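## Task

A wooden die sits loose on the palm of the robot's upturned right hand. Reorient it using this hand alone until the two-pip face points up; its spin about the vertical axis is irrelevant, and the goal picture shows just one acceptable result. The wrist camera, its post and the arm's final link count as part of the hand. The scene fails if the die touches anything else or leaves the hand. To finish, let the die rest still for a moment on the palm or fingers, clear of the wrist, the camera and its post. The palm must face straight up, and no hand motor may read moving or overload or be building toward a shutdown (motors dead from the start are exempt). Then end the scene. The hand is opened at that point, and the two-pip face must still be up afterwards. Apart from the die lying on the open hand, anything held in place only by the robot does not count.

## Robot and tools

Robot: a UR7e six-joint arm carrying a 16-motor right hand (LEAP-style) with three fingers (index, middle, ring) and a thumb. There is a single arm and hand, so every call addresses that one robot. Cameras: cam_head_left, cam_head_right, cam_high, cam_low (896x504 each) and cam_wrist (504x504). Images come back in that order.

Scene frame: the origin is on the table under the arm base, +z is up, and +y points left when looking along +x. Result lines report the hand point's position (m), its quaternion (wxyz) and its velocities in this frame. Hand point frame: the point sits in front of the palm, where the thumb tip would pinch the index and middle tips. +z runs along straight fingers toward the tips. +x runs across the palm, away from the thumb. +y points out of the palm face, which lies at y = -0.062. The knuckles are at z = -0.017, and the fingertips reach 0.139 m past them. A rigid mast stands on the palm side at x 0.05 to 0.10, z -0.16 to -0.11, reaching to y = +0.06. Only the rubber fingertip caps grip well. For 'palm facing straight up', the hand's +y must point along scene +z.

execute_actions(actions): a list of actions. Each action is a table of up to 15 rows, and each row lasts one 1/30 s step. If the table is short, its last row repeats until 15 steps have passed, so one action takes 0.5 s. An empty list just returns the state and images. A row has 24 numbers in [-1, 1]:
- dx, dy, dz, rx, ry, rz: an offset, not a pose. It is given in the hand point's own axes and measured from the hand point's measured pose at the start of that action. Every row of a table is measured from that same start pose. For a call's first action, the start is the last pose reported in this scene. A value of 1.0 equals 0.6 m, or 180 degrees for rx, ry, rz, which together form one rotation vector. Each step is clipped to within 100 mm and 16 degrees of the measured pose. The arm trails commands by about 0.17 s, so large offsets may need several actions.
- 16 hand goals, absolute (not offsets), each scaled linearly between the hinge's two stops. The order is: index_mcp, index_abd, index_pip, index_dip, middle_mcp, middle_abd, middle_pip, middle_dip, ring_mcp, ring_abd, ring_pip, ring_dip, thumb_cmc, thumb_axl, thumb_mcp, thumb_ipl. Angles in degrees at +1 and at -1, then the straight value: finger mcp (+128, -18; -0.75), abd (+60, -60; 0.00), pip (+108, -29; -0.58), dip (+117, -21; -0.70); thumb_cmc (+120, -20; -0.71), thumb_axl (+140, -27; -0.68), thumb_mcp (+109, -69; -0.23), thumb_ipl (+108, -77; -0.17). Positive mcp, pip and dip curl a finger toward the palm, and positive abd swings it away from the thumb. Positive thumb_cmc brings the thumb around in front of the palm. With thumb_axl straight, positive thumb_mcp and thumb_ipl bend the thumb toward +z. With thumb_axl at +0.40, they bend it the way cmc swings.
- current_limit: the cap for all hand motors, scaled from 0 mA at -1 to 550 mA at +1, with a floor of 11 mA. Low caps also slow a hinge, and well below 0 a finger may not lift.
- speed: the set-point rate, (speed+1)/2 of 5.9 rad/s.
The starting values are current_limit +0.4 and speed -0.6, and whatever was last sent stays in effect.

move(target, speed, stop_force, blocking): target is one 24-number row laid out as above. Its pose part is an offset in hand point axes from the pose in the latest result, and the hand numbers are sent when the move starts. The hand point follows a straight path for 0.5 to 10 s. speed is in m/s, from 0.002 to 0.5 (default 0.25), and turning is capped at twice that in rad/s. stop_force (9 to 40 N, optional) ends the path when the wrist sensor feels that much added push along the path direction. Omit it when backing off a contact. blocking=false returns after 0.5 s and cannot be combined with stop_force. A 'move:' line reports the ending (done, off_target, moving, held, fault, contact) and the limits hit (paced = the pose was clipped; held = a check blocked some steps).

wait(seconds): lets time run from 0 to 10 s. stop(): brakes a running move. zoom_image(camera, region [x0, y0, x1, y1] in pixels, at most 504x504). show_instructions(): shows the goal picture. read_manual(section): returns licence texts. finished_scene(scene): ends scene 1 or 2 and reports success. It cannot be undone.

Results also list hand_goal, hand_measured, hand_current_ma (positive pushes toward -1), hand_state per motor in the order above (moving, goal, blocked, overload), hand_current_limit and hand_speed. They also give joint positions and torques, and a wrist force and torque along hand point axes (noisy, offset up to about 4 N, saturating near 50 N). 'pose unreachable' means the clearance check altered the command.

Hazards: a motor drawing at least 495 mA for 5 accumulated seconds shuts down for 10 s, so avoid long hard squeezes at a high current_limit. A contact reaching a joint's load limit (wrist joints 26.6 N m, others 142) or any force of 150 N stops the arm for 10 s and skips the rest of the call. Hand commands sent during a stop are lost. After a HAND FAULT line, later motion calls in the same reply do not run. Motors heating to 85 °C set the brakes (warning at 70 °C). Never let the die drop, touch the table or leave the hand. Keep the palm roughly up while rolling the die, with fingers slow and moderate in force, and keep it off the mast and camera. Something may occasionally nudge the die. Before finishing, level the palm, let the motors settle to goal, then call finished_scene.

Each tool is called after "Emit:" by a JSON object that holds its "name" and its "arguments", one argument or row to a line.

Reference images:

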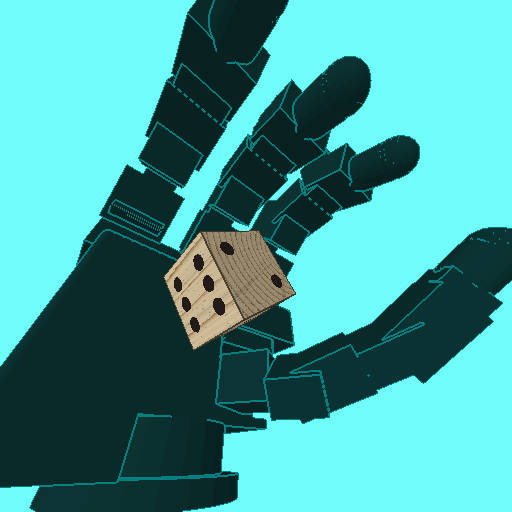

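## Session

Emit:
{"name": "execute_actions", "arguments": {
  "actions": []
}}

Scene clock: 0.00 s.
end_effector_position=(+0.5993, +0.0785, +0.5162) hand_goal=(-0.046, +0.000, +0.008, -0.280, -0.046, +0.000, +0.008, -0.280, -0.046, +0.000, +0.008, -0.280, +0.104, -0.266, -0.032, +0.018) hand_measured=(-0.062, +0.000, +0.006, -0.282, -0.060, +0.000, +0.006, -0.282, -0.060, +0.000, +0.006, -0.282, +0.092, -0.270, -0.034, +0.016) hand_current_ma=(-80, +0, -12, -13, -77, +0, -12, -12, -80, +0, -13, -13, -62, -25, -12, -11) hand_state=(goal, goal, goal, goal, goal, goal, goal, goal, goal, goal, goal, goal, goal, goal, goal, goal) hand_current_limit=0.40 hand_speed=-0.60 end_effector_quat_wxyz=(+0.509, +0.447, +0.525, +0.515) end_effector_velocity=(-0.000, +0.001, -0.000) end_effector_angular_velocity=(-0.000, +0.001, +0.001)
Joint positions: [-0.18  -1.2    2.208 -4.193 -1.325 -0.058]
Joint velocities: [ 0.001  0.     0.001  0.     0.    -0.   ]
Joint torques (N m, as the arm reports them, + toward a larger angle): no reading
Motor temperatures (°C, as the motors report them): [21 21 22 28 31 28]
Wrist force (N, on the end effector, along its own x y z axes, offset not removed): no reading
Wrist torque (N m, same axes, about the end effector's origin, offset not removed): no reading
Hand target: +0.599, +0.078, +0.516; +0.509, +0.447, +0.525, +0.515

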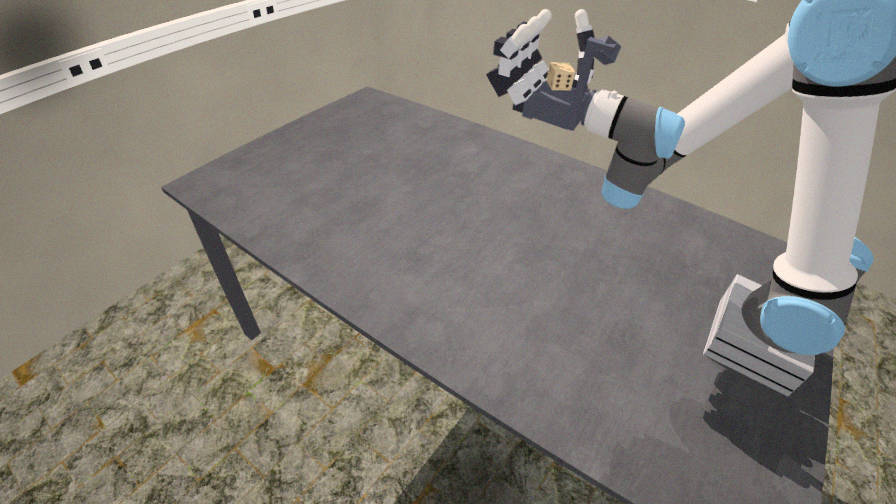

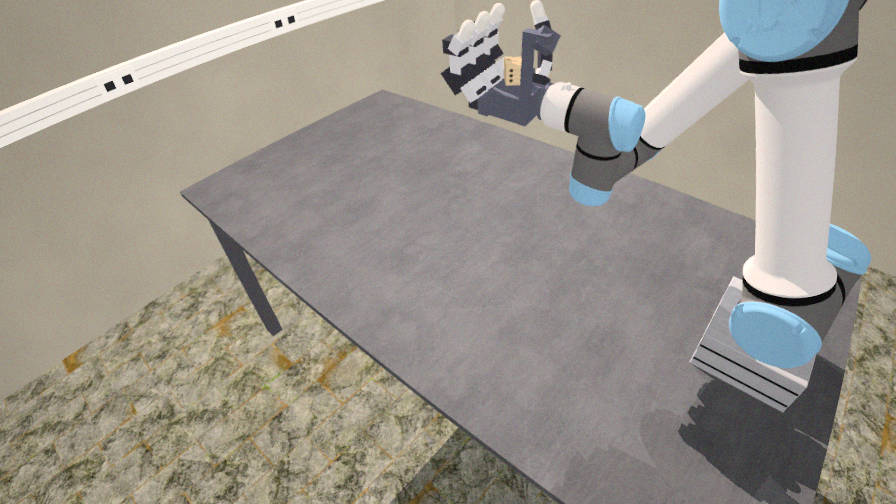

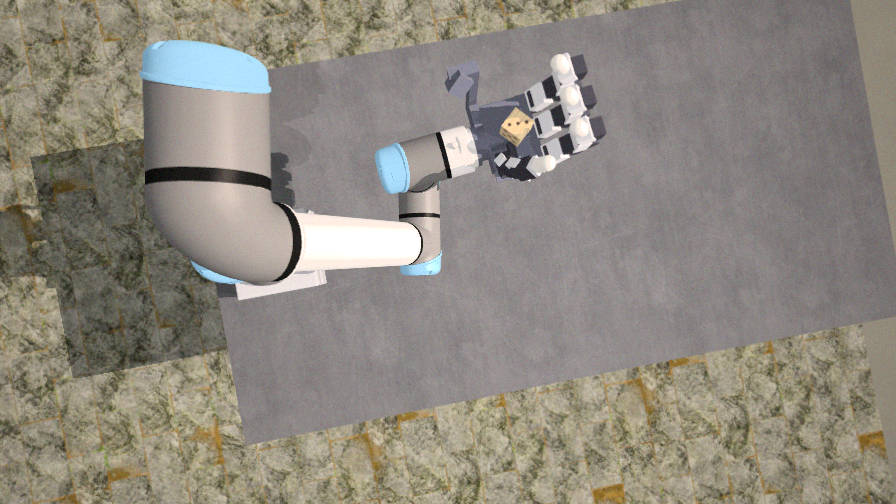

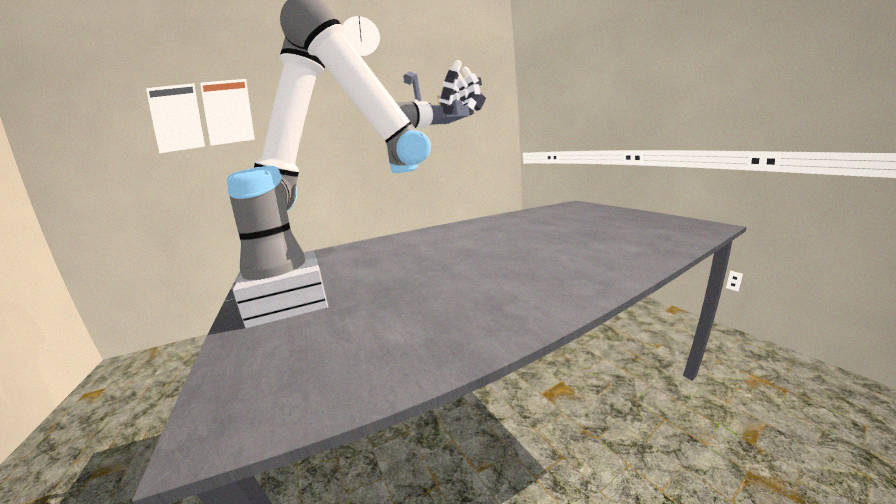

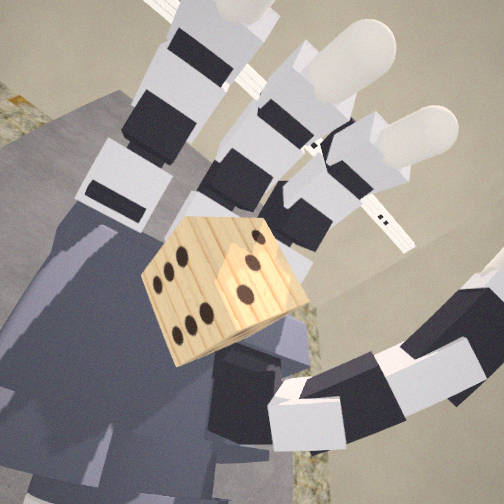

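Emit:
{"name": "zoom_image", "arguments": {
  "camera": "cam_high",
  "region": [420, 40, 640, 200]
}}

Emit:
{"name": "zoom_image", "arguments": {
  "camera": "cam_head_left",
  "region": [460, 0, 660, 140]
}}

Emit:
{"name": "zoom_image", "arguments": {
  "camera": "cam_low",
  "region": [380, 40, 520, 140]
}}

Region (420, 40, 640, 200) of cam_high's 896x504 image, scaled by 2.291, with more detail than that image has; it fills the top 367 rows of this view, and the rest is white.

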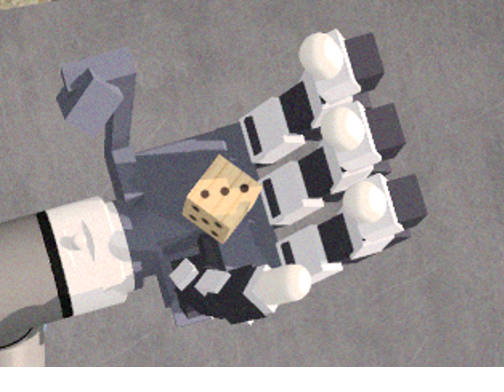

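Region (460, 0, 660, 140) of cam_head_left's 896x504 image, scaled by 2.520, with more detail than that image has; it fills the top 353 rows of this view, and the rest is white.

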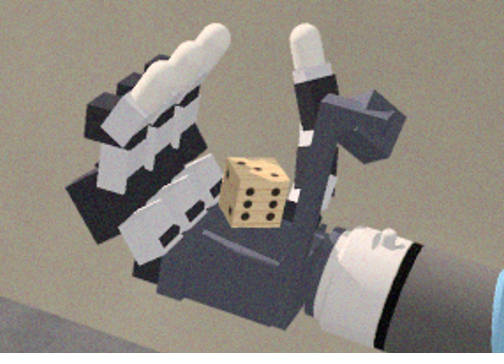

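Region (380, 40, 520, 140) of cam_low's 896x504 image, scaled by 3.600, with more detail than that image has; it fills the top 360 rows of this view, and the rest is white.

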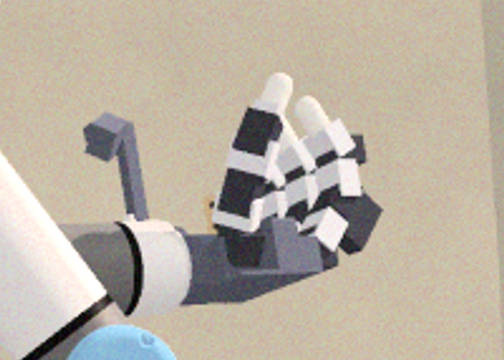

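Emit:
{"name": "zoom_image", "arguments": {
  "camera": "cam_head_left",
  "region": [530, 50, 600, 100]
}}

Emit:
{"name": "zoom_image", "arguments": {
  "camera": "cam_head_right",
  "region": [480, 40, 550, 100]
}}

Region (530, 50, 600, 100) of cam_head_left's 896x504 image, scaled by 7.200, with more detail than that image has; it fills the top 360 rows of this view, and the rest is white.

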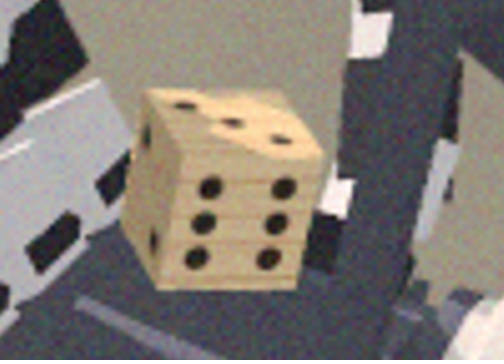

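Region (480, 40, 550, 100) of cam_head_right's 896x504 image, scaled by 7.200, with more detail than that image has; it fills the top 432 rows of this view, and the rest is white.

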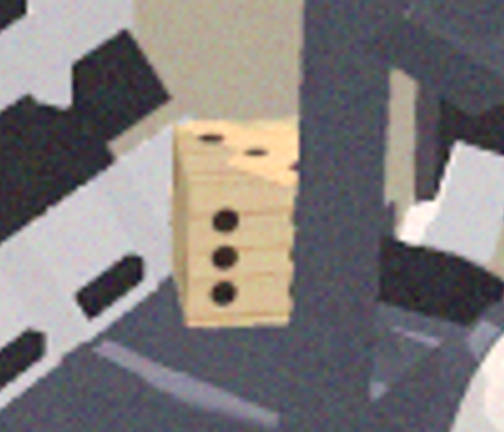

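Emit:
{"name": "execute_actions", "arguments": {
  "actions": [
    [[0,0,0,0,0,0,-0.5,0,-0.4,-0.5,-0.5,0,-0.4,-0.5,0.2,-0.3,0.2,-0.1,0.104,-0.266,-0.03,0.02,0.4,-0.6]],
    [[0,0,0,0,0,0,-0.5,0,-0.4,-0.5,-0.5,0,-0.4,-0.5,0.2,-0.3,0.2,-0.1,0.104,-0.266,-0.03,0.02,0.4,-0.6]],
    [[0,0,0,0,0,0,-0.5,0,-0.4,-0.5,-0.5,0,-0.4,-0.5,0.2,-0.3,0.2,-0.1,0.104,-0.266,-0.03,0.02,0.4,-0.6]]
  ]
}}

Emit:
{"name": "zoom_image", "arguments": {
  "camera": "cam_high",
  "region": [420, 40, 640, 200]
}}

Scene clock: 21.43 s.
end_effector_position=(+0.5993, +0.0785, +0.5162) hand_goal=(-0.500, +0.000, -0.400, -0.500, -0.500, +0.000, -0.400, -0.500, +0.200, -0.300, +0.200, -0.100, +0.104, -0.266, -0.030, +0.020) hand_measured=(-0.510, +0.000, -0.400, -0.498, -0.508, +0.000, -0.400, -0.498, +0.194, -0.298, +0.200, -0.102, +0.092, -0.270, -0.032, +0.018) hand_current_ma=(-53, +0, -2, +12, -50, +0, -2, +11, -33, +10, -4, -11, -62, -25, -12, -11) hand_state=(goal, goal, goal, goal, goal, goal, goal, goal, goal, goal, goal, goal, goal, goal, goal, goal) hand_current_limit=0.40 hand_speed=-0.60 end_effector_quat_wxyz=(+0.509, +0.447, +0.525, +0.515) end_effector_velocity=(-0.000, -0.000, +0.000) end_effector_angular_velocity=(-0.000, -0.000, +0.000)
Joint positions: [-0.18  -1.2    2.208 -4.193 -1.325 -0.058]
Joint velocities: [-0.    -0.001  0.    -0.     0.001  0.   ]
Joint torques (N m, as the arm reports them, + toward a larger angle): [  6.8  -24.66  -7.75  -3.81  -1.45  -1.03]
Motor temperatures (°C, as the motors report them): [21 21 22 28 31 28]
Wrist force (N, on the end effector, along its own x y z axes, offset not removed): [0.2 -2.5 -0.5]
Wrist torque (N m, same axes, about the end effector's origin, offset not removed): [-0.53 -0.02 -0.11]
Hand target: +0.599, +0.078, +0.516; +0.509, +0.447, +0.525, +0.515
Off the commanded pose: 0.000 m, 0 deg.

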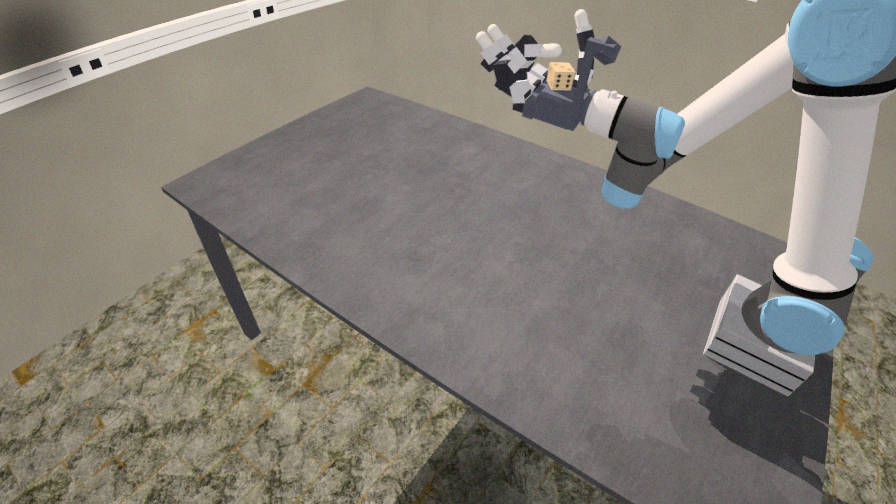

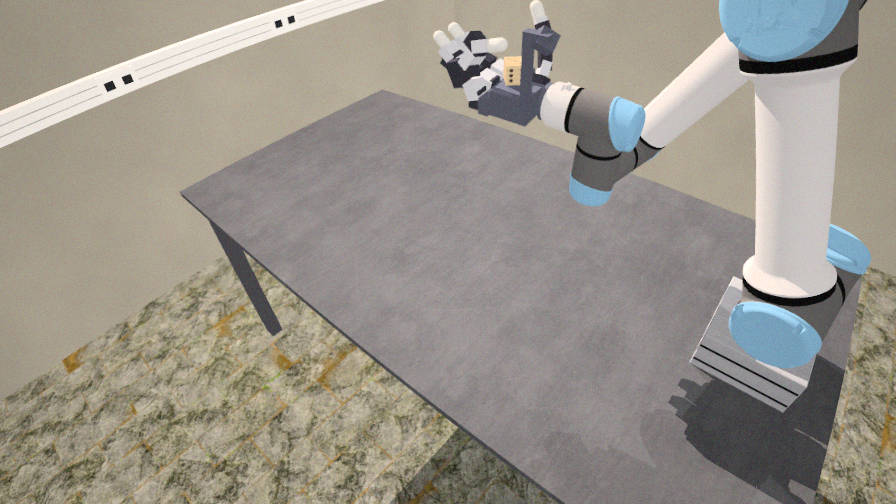

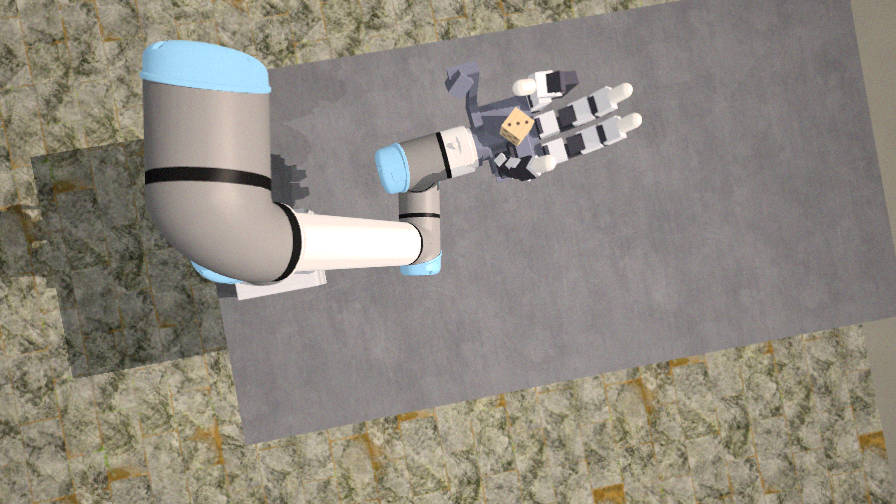

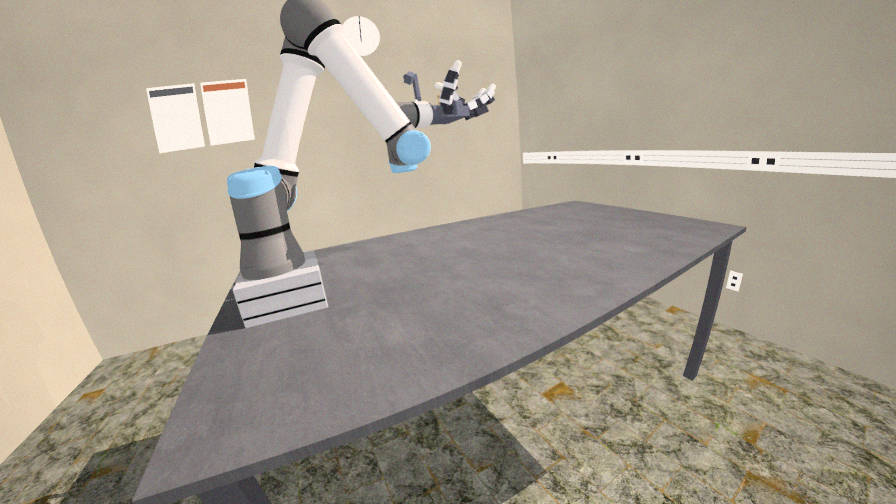

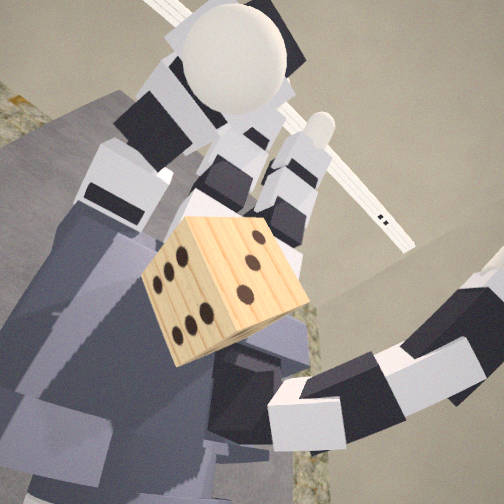

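Region (420, 40, 640, 200) of cam_high's 896x504 image, scaled by 2.291, with more detail than that image has; it fills the top 367 rows of this view, and the rest is white.

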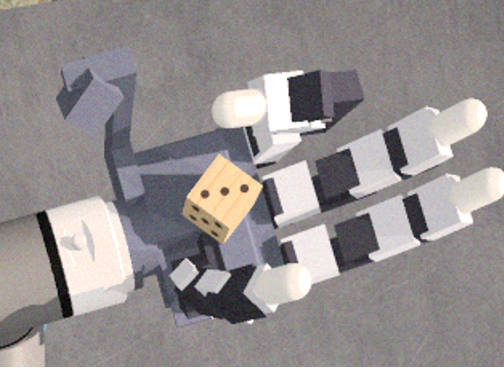

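Emit:
{"name": "execute_actions", "arguments": {
  "actions": [
    [[0,0,0,0,0,0,-0.5,0,-0.4,-0.5,-0.5,0,-0.4,-0.5,0.0,0.4,0.5,0.2,0.104,-0.266,-0.03,0.02,0.4,-0.6]],
    [[0,0,0,0,0,0,-0.5,0,-0.4,-0.5,-0.5,0,-0.4,-0.5,0.0,0.4,0.5,0.2,0.104,-0.266,-0.03,0.02,0.4,-0.6]],
    [[0,0,0,0,0,0,-0.5,0,-0.4,-0.5,-0.5,0,-0.4,-0.5,0.0,0.4,0.5,0.2,0.104,-0.266,-0.03,0.02,0.4,-0.6]]
  ]
}}

Emit:
{"name": "zoom_image", "arguments": {
  "camera": "cam_high",
  "region": [420, 40, 640, 200]
}}

Emit:
{"name": "zoom_image", "arguments": {
  "camera": "cam_head_left",
  "region": [460, 0, 660, 140]
}}

Scene clock: 27.63 s.
end_effector_position=(+0.5993, +0.0785, +0.5162) hand_goal=(-0.500, +0.000, -0.400, -0.500, -0.500, +0.000, -0.400, -0.500, +0.000, +0.400, +0.500, +0.200, +0.104, -0.266, -0.030, +0.020) hand_measured=(-0.510, +0.000, -0.400, -0.498, -0.508, +0.000, -0.400, -0.498, -0.002, +0.398, +0.500, +0.198, +0.092, -0.270, -0.032, +0.018) hand_current_ma=(-53, +0, -2, +12, -50, +0, -2, +11, -7, -9, -3, -11, -62, -25, -12, -11) hand_state=(goal, goal, goal, goal, goal, goal, goal, goal, goal, goal, goal, goal, goal, goal, goal, goal) hand_current_limit=0.40 hand_speed=-0.60 end_effector_quat_wxyz=(+0.509, +0.447, +0.525, +0.515) end_effector_velocity=(+0.000, -0.001, -0.000) end_effector_angular_velocity=(+0.000, +0.001, -0.001)
Joint positions: [-0.18  -1.2    2.208 -4.193 -1.325 -0.058]
Joint velocities: [-0.002  0.     0.     0.001  0.001  0.   ]
Joint torques (N m, as the arm reports them, + toward a larger angle): [  6.18 -25.1   -9.49  -3.72  -1.82  -1.28]
Motor temperatures (°C, as the motors report them): [21 21 22 28 31 28]
Wrist force (N, on the end effector, along its own x y z axes, offset not removed): [-1.1 0.0 0.8]
Wrist torque (N m, same axes, about the end effector's origin, offset not removed): [-0.43 0.07 -0.28]
Hand target: +0.599, +0.078, +0.516; +0.509, +0.447, +0.525, +0.515
Off the commanded pose: 0.000 m, 0 deg.

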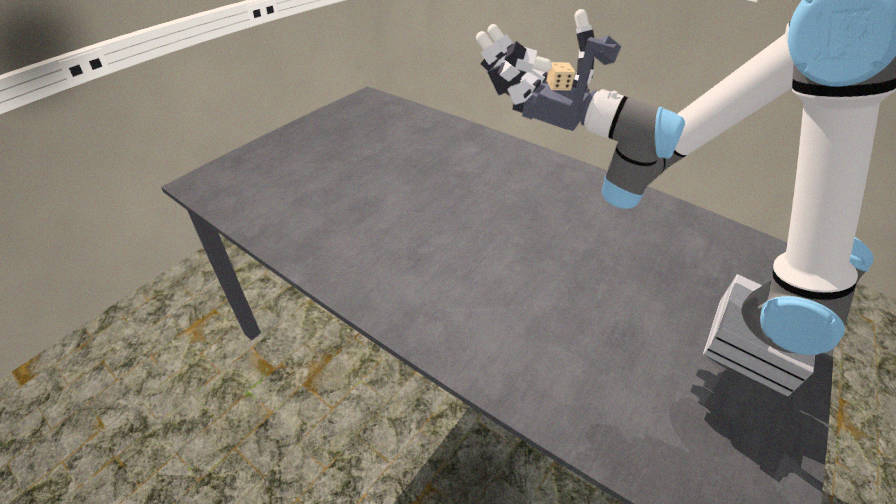

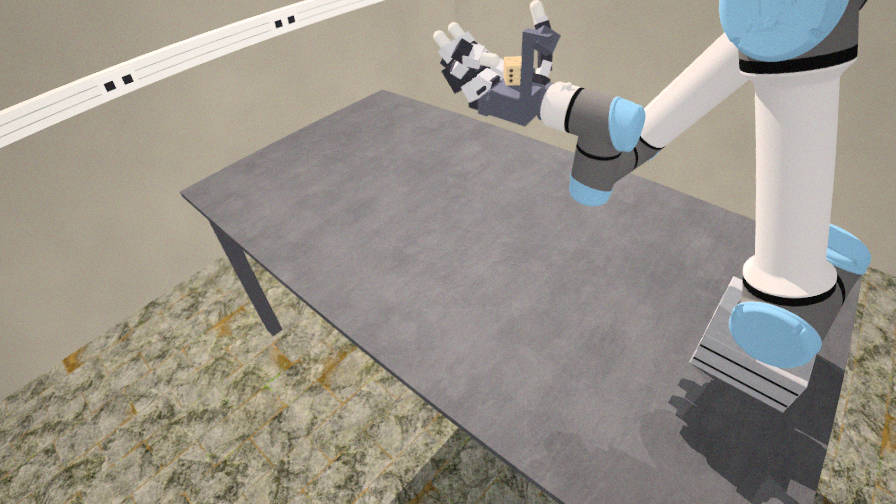

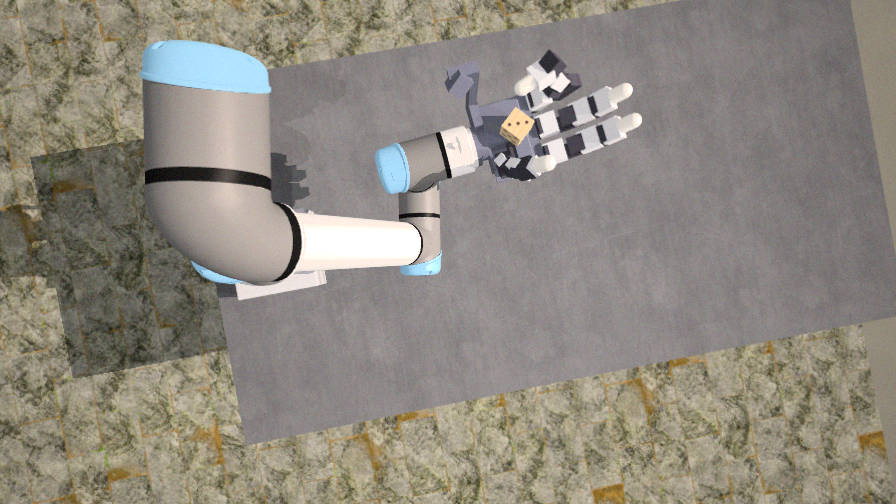

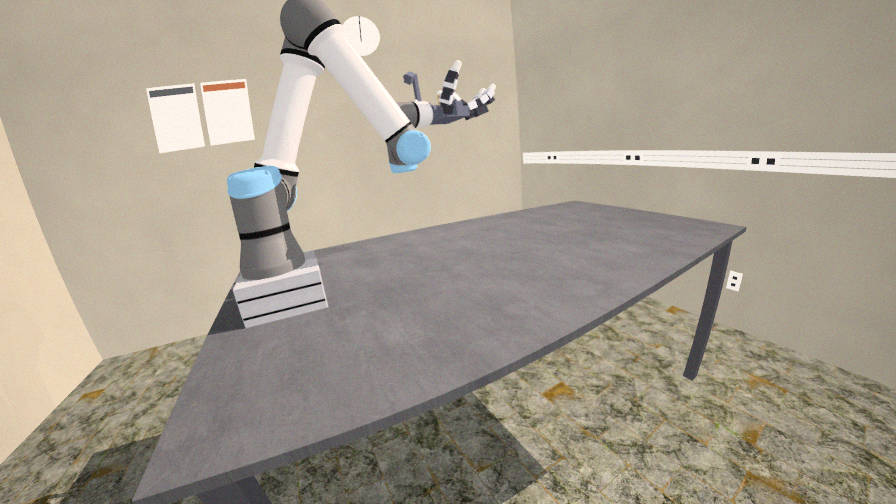

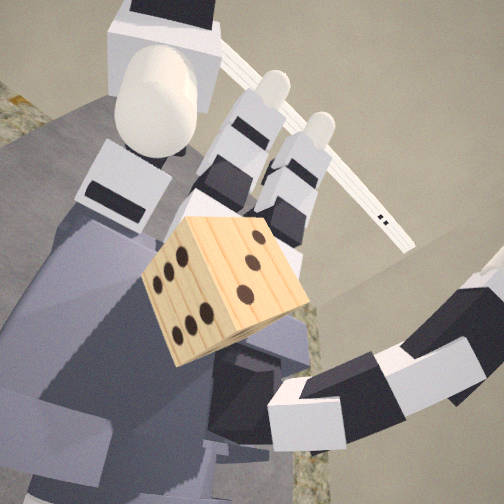

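Region (420, 40, 640, 200) of cam_high's 896x504 image, scaled by 2.291, with more detail than that image has; it fills the top 367 rows of this view, and the rest is white.

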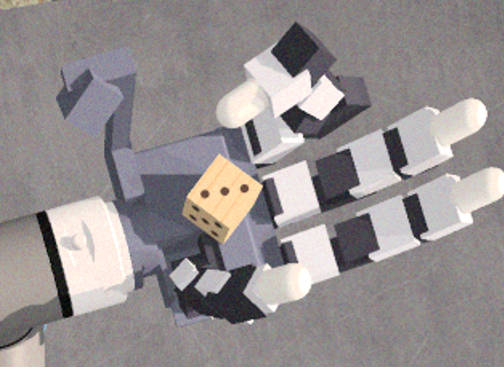

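Region (460, 0, 660, 140) of cam_head_left's 896x504 image, scaled by 2.520, with more detail than that image has; it fills the top 353 rows of this view, and the rest is white.

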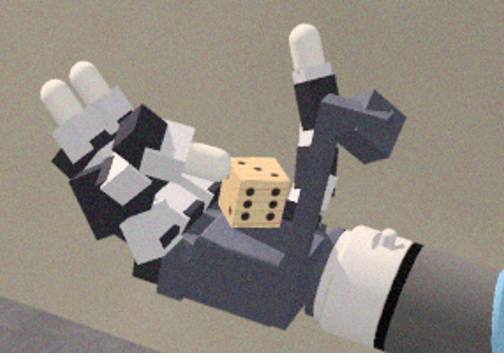

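Emit:
{"name": "execute_actions", "arguments": {
  "actions": [
    [[0,0,0,0,0,0,-0.5,0,-0.4,-0.5,-0.5,0,-0.4,-0.5,0.0,-0.5,0.5,0.2,0.104,-0.266,-0.03,0.02,0.4,-0.6]],
    [[0,0,0,0,0,0,-0.5,0,-0.4,-0.5,-0.5,0,-0.4,-0.5,0.0,-0.5,0.5,0.2,0.104,-0.266,-0.03,0.02,0.4,-0.6]],
    [[0,0,0,0,0,0,-0.5,0,-0.4,-0.5,-0.5,0,-0.4,-0.5,0.2,-0.5,0.5,0.2,0.104,-0.266,-0.03,0.02,0.4,-0.6]],
    [[0,0,0,0,0,0,-0.5,0,-0.4,-0.5,-0.5,0,-0.4,-0.5,0.2,-0.5,0.5,0.2,0.104,-0.266,-0.03,0.02,0.4,-0.6]]
  ]
}}

Emit:
{"name": "zoom_image", "arguments": {
  "camera": "cam_high",
  "region": [420, 40, 640, 200]
}}

Emit:
{"name": "zoom_image", "arguments": {
  "camera": "cam_head_left",
  "region": [460, 0, 660, 140]
}}

Scene clock: 36.27 s.
end_effector_position=(+0.5993, +0.0785, +0.5162) hand_goal=(-0.500, +0.000, -0.400, -0.500, -0.500, +0.000, -0.400, -0.500, +0.200, -0.500, +0.500, +0.200, +0.104, -0.266, -0.030, +0.020) hand_measured=(-0.510, +0.000, -0.400, -0.498, -0.508, +0.000, -0.400, -0.498, +0.196, -0.498, +0.500, +0.198, +0.092, -0.270, -0.032, +0.018) hand_current_ma=(-53, +0, -2, +12, -50, +0, -2, +11, -26, +9, -2, -11, -62, -25, -12, -11) hand_state=(goal, goal, goal, goal, goal, goal, goal, goal, goal, goal, goal, goal, goal, goal, goal, goal) hand_current_limit=0.40 hand_speed=-0.60 end_effector_quat_wxyz=(+0.509, +0.447, +0.525, +0.515) end_effector_velocity=(-0.000, -0.000, +0.001) end_effector_angular_velocity=(-0.000, -0.002, -0.000)
Joint positions: [-0.18  -1.2    2.208 -4.193 -1.325 -0.058]
Joint velocities: [-0.    -0.001 -0.001 -0.001 -0.    -0.   ]
Joint torques (N m, as the arm reports them, + toward a larger angle): [  6.69 -25.61  -8.24  -3.55  -1.77  -0.98]
Motor temperatures (°C, as the motors report them): [21 21 22 28 31 28]
Wrist force (N, on the end effector, along its own x y z axes, offset not removed): [-0.3 -0.7 -1.1]
Wrist torque (N m, same axes, about the end effector's origin, offset not removed): [-0.33 0.05 -0.25]
Hand target: +0.599, +0.078, +0.516; +0.509, +0.447, +0.525, +0.515
Off the commanded pose: 0.000 m, 0 deg.

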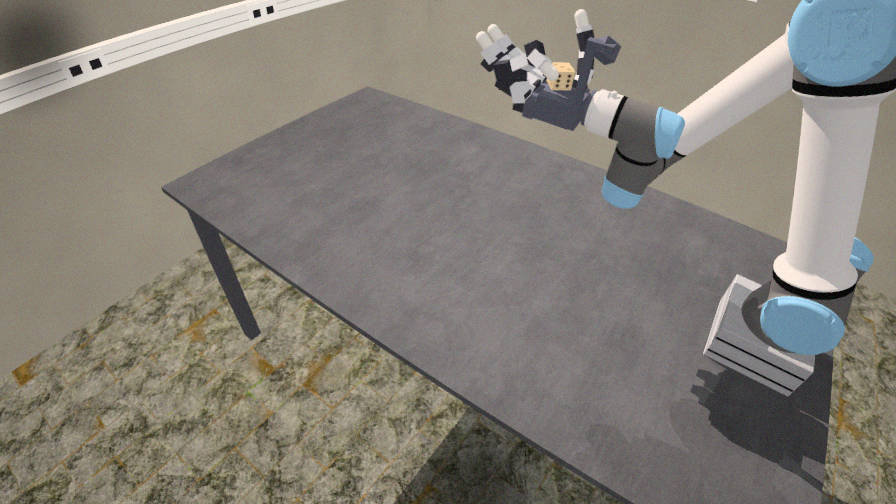

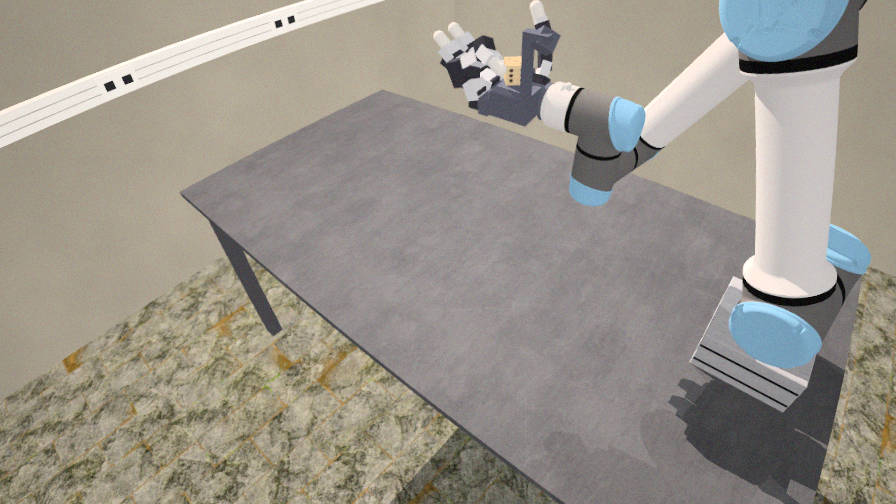

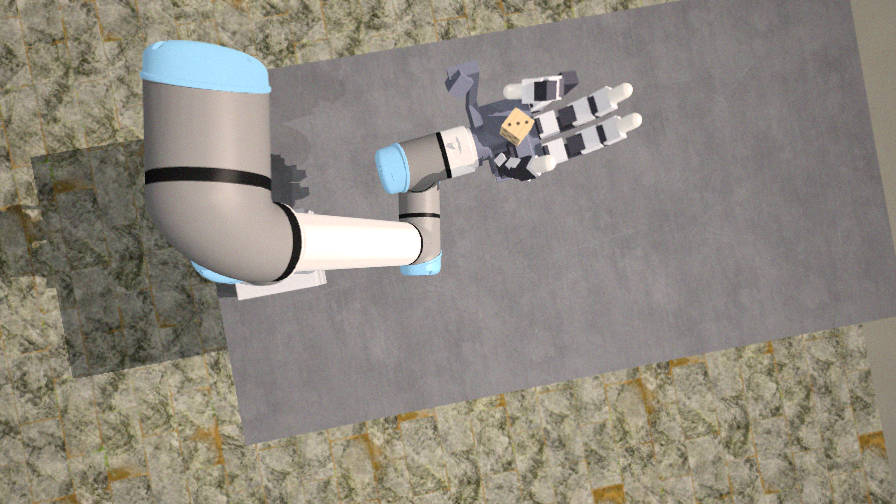

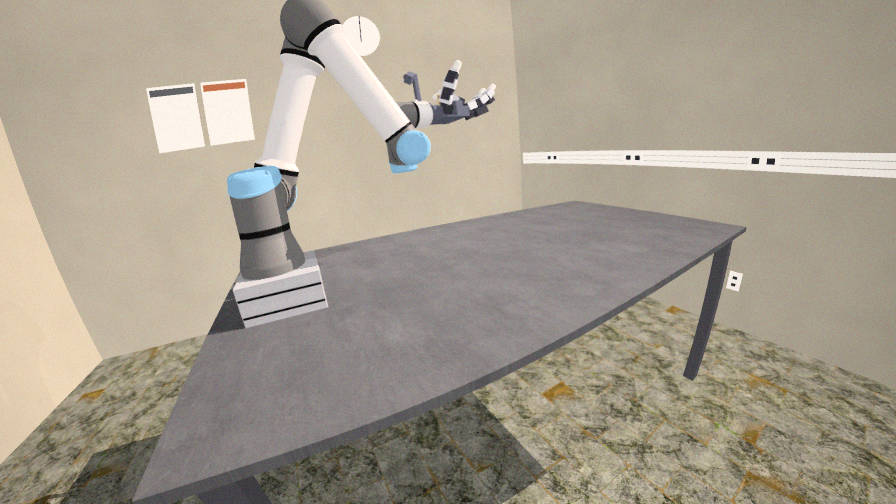

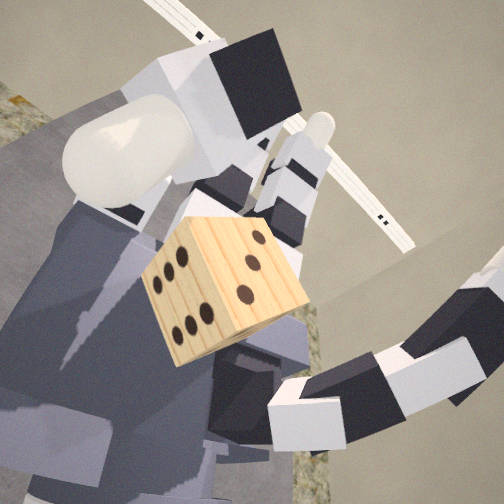

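Region (420, 40, 640, 200) of cam_high's 896x504 image, scaled by 2.291, with more detail than that image has; it fills the top 367 rows of this view, and the rest is white.

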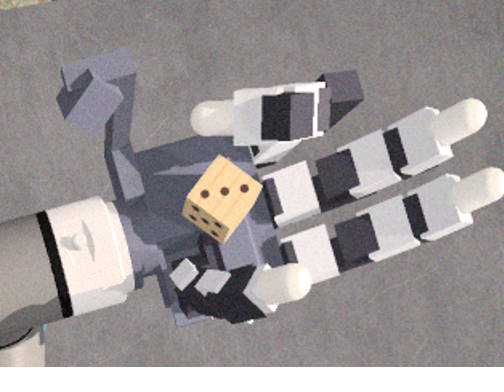

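Region (460, 0, 660, 140) of cam_head_left's 896x504 image, scaled by 2.520, with more detail than that image has; it fills the top 353 rows of this view, and the rest is white.

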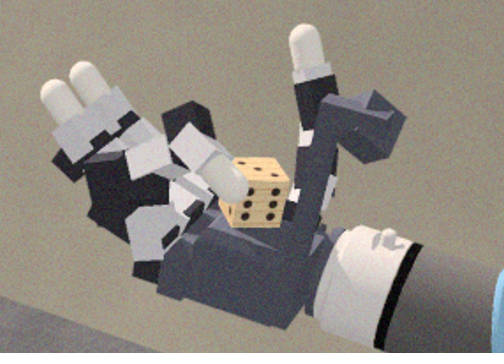

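Emit:
{"name": "execute_actions", "arguments": {
  "actions": [
    [[0,0,0,0,0,0,-0.5,0,-0.4,-0.5,-0.5,0,-0.4,-0.5,0.3,-0.1,0.5,0.2,0.104,-0.266,-0.03,0.02,0.4,-0.6]],
    [[0,0,0,0,0,0,-0.5,0,-0.4,-0.5,-0.5,0,-0.4,-0.5,0.3,-0.1,0.5,0.2,0.104,-0.266,-0.03,0.02,0.4,-0.6]],
    [[0,0,0,0,0,0,-0.5,0,-0.4,-0.5,-0.5,0,-0.4,-0.5,0.3,-0.1,0.5,0.2,0.104,-0.266,-0.03,0.02,0.4,-0.6]]
  ]
}}

Emit:
{"name": "zoom_image", "arguments": {
  "camera": "cam_high",
  "region": [420, 40, 640, 200]
}}

Emit:
{"name": "zoom_image", "arguments": {
  "camera": "cam_head_left",
  "region": [460, 0, 660, 140]
}}

Scene clock: 43.67 s.
end_effector_position=(+0.5993, +0.0785, +0.5162) hand_goal=(-0.500, +0.000, -0.400, -0.500, -0.500, +0.000, -0.400, -0.500, +0.300, -0.100, +0.500, +0.200, +0.104, -0.266, -0.030, +0.020) hand_measured=(-0.510, +0.000, -0.400, -0.498, -0.508, +0.000, -0.400, -0.498, +0.298, -0.102, +0.500, +0.198, +0.092, -0.270, -0.032, +0.018) hand_current_ma=(-53, +0, -2, +12, -50, +0, -2, +11, -14, -15, +0, -11, -62, -25, -12, -11) hand_state=(goal, goal, goal, goal, goal, goal, goal, goal, goal, goal, goal, goal, goal, goal, goal, goal) hand_current_limit=0.40 hand_speed=-0.60 end_effector_quat_wxyz=(+0.509, +0.447, +0.525, +0.515) end_effector_velocity=(+0.000, +0.000, -0.000) end_effector_angular_velocity=(-0.000, +0.001, +0.001)
Joint positions: [-0.18  -1.2    2.208 -4.193 -1.325 -0.058]
Joint velocities: [ 0.    -0.     0.     0.001  0.001 -0.   ]
Joint torques (N m, as the arm reports them, + toward a larger angle): [  7.18 -26.36  -7.05  -3.96  -1.87  -1.27]
Motor temperatures (°C, as the motors report them): [21 21 22 28 31 28]
Wrist force (N, on the end effector, along its own x y z axes, offset not removed): [0.1 -0.7 -0.6]
Wrist torque (N m, same axes, about the end effector's origin, offset not removed): [-0.39 -0.05 -0.14]
Hand target: +0.599, +0.078, +0.516; +0.509, +0.447, +0.525, +0.515
Off the commanded pose: 0.000 m, 0 deg.

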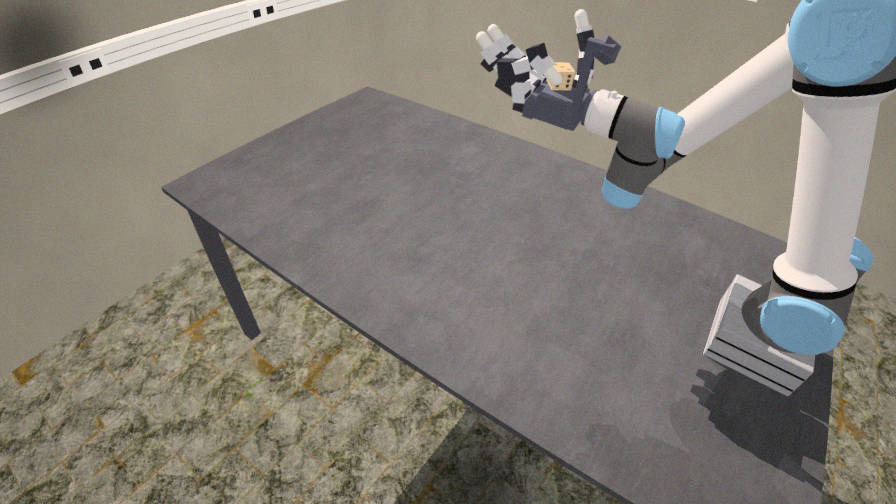

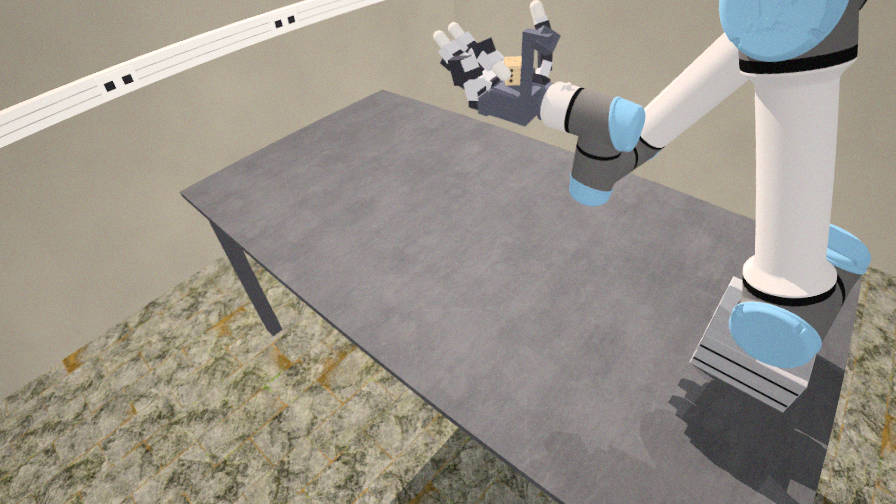

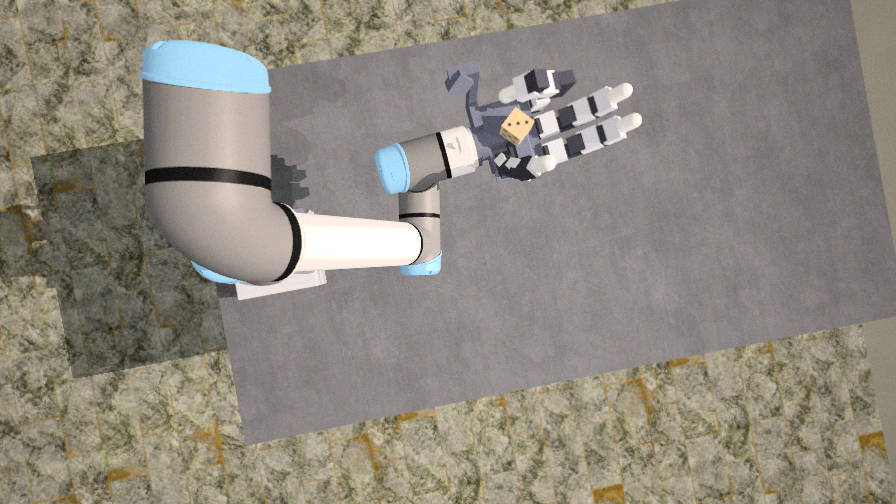

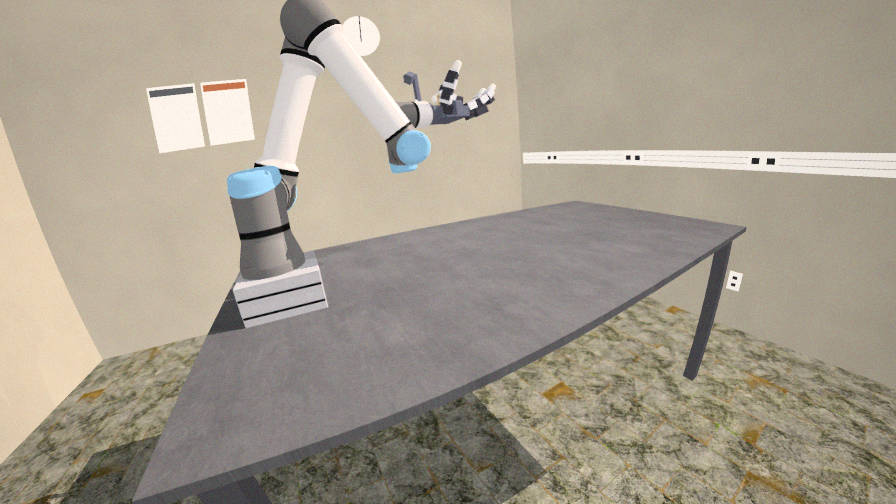

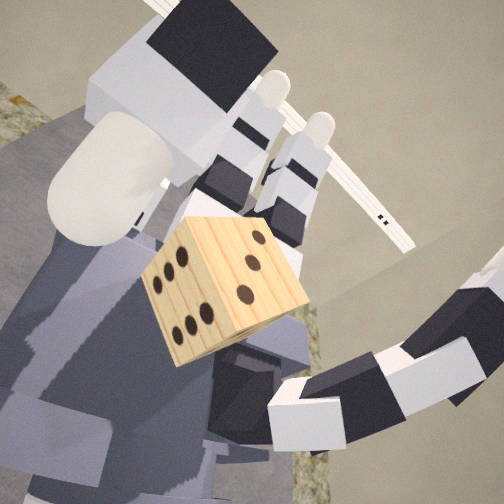

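Region (420, 40, 640, 200) of cam_high's 896x504 image, scaled by 2.291, with more detail than that image has; it fills the top 367 rows of this view, and the rest is white.

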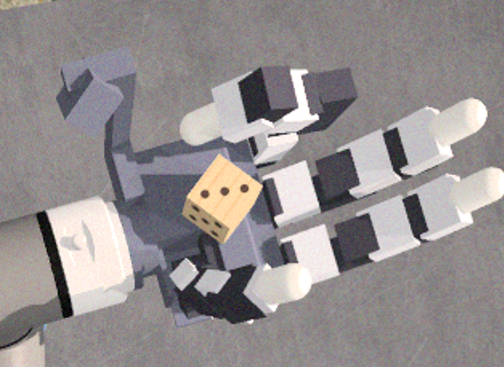

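Region (460, 0, 660, 140) of cam_head_left's 896x504 image, scaled by 2.520, with more detail than that image has; it fills the top 353 rows of this view, and the rest is white.

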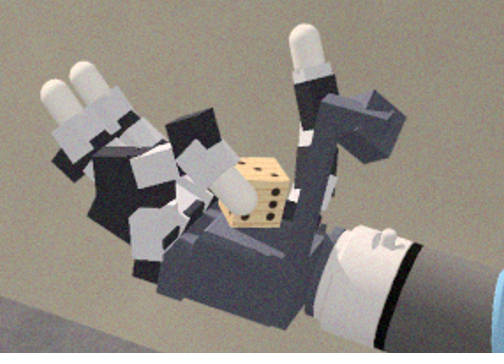

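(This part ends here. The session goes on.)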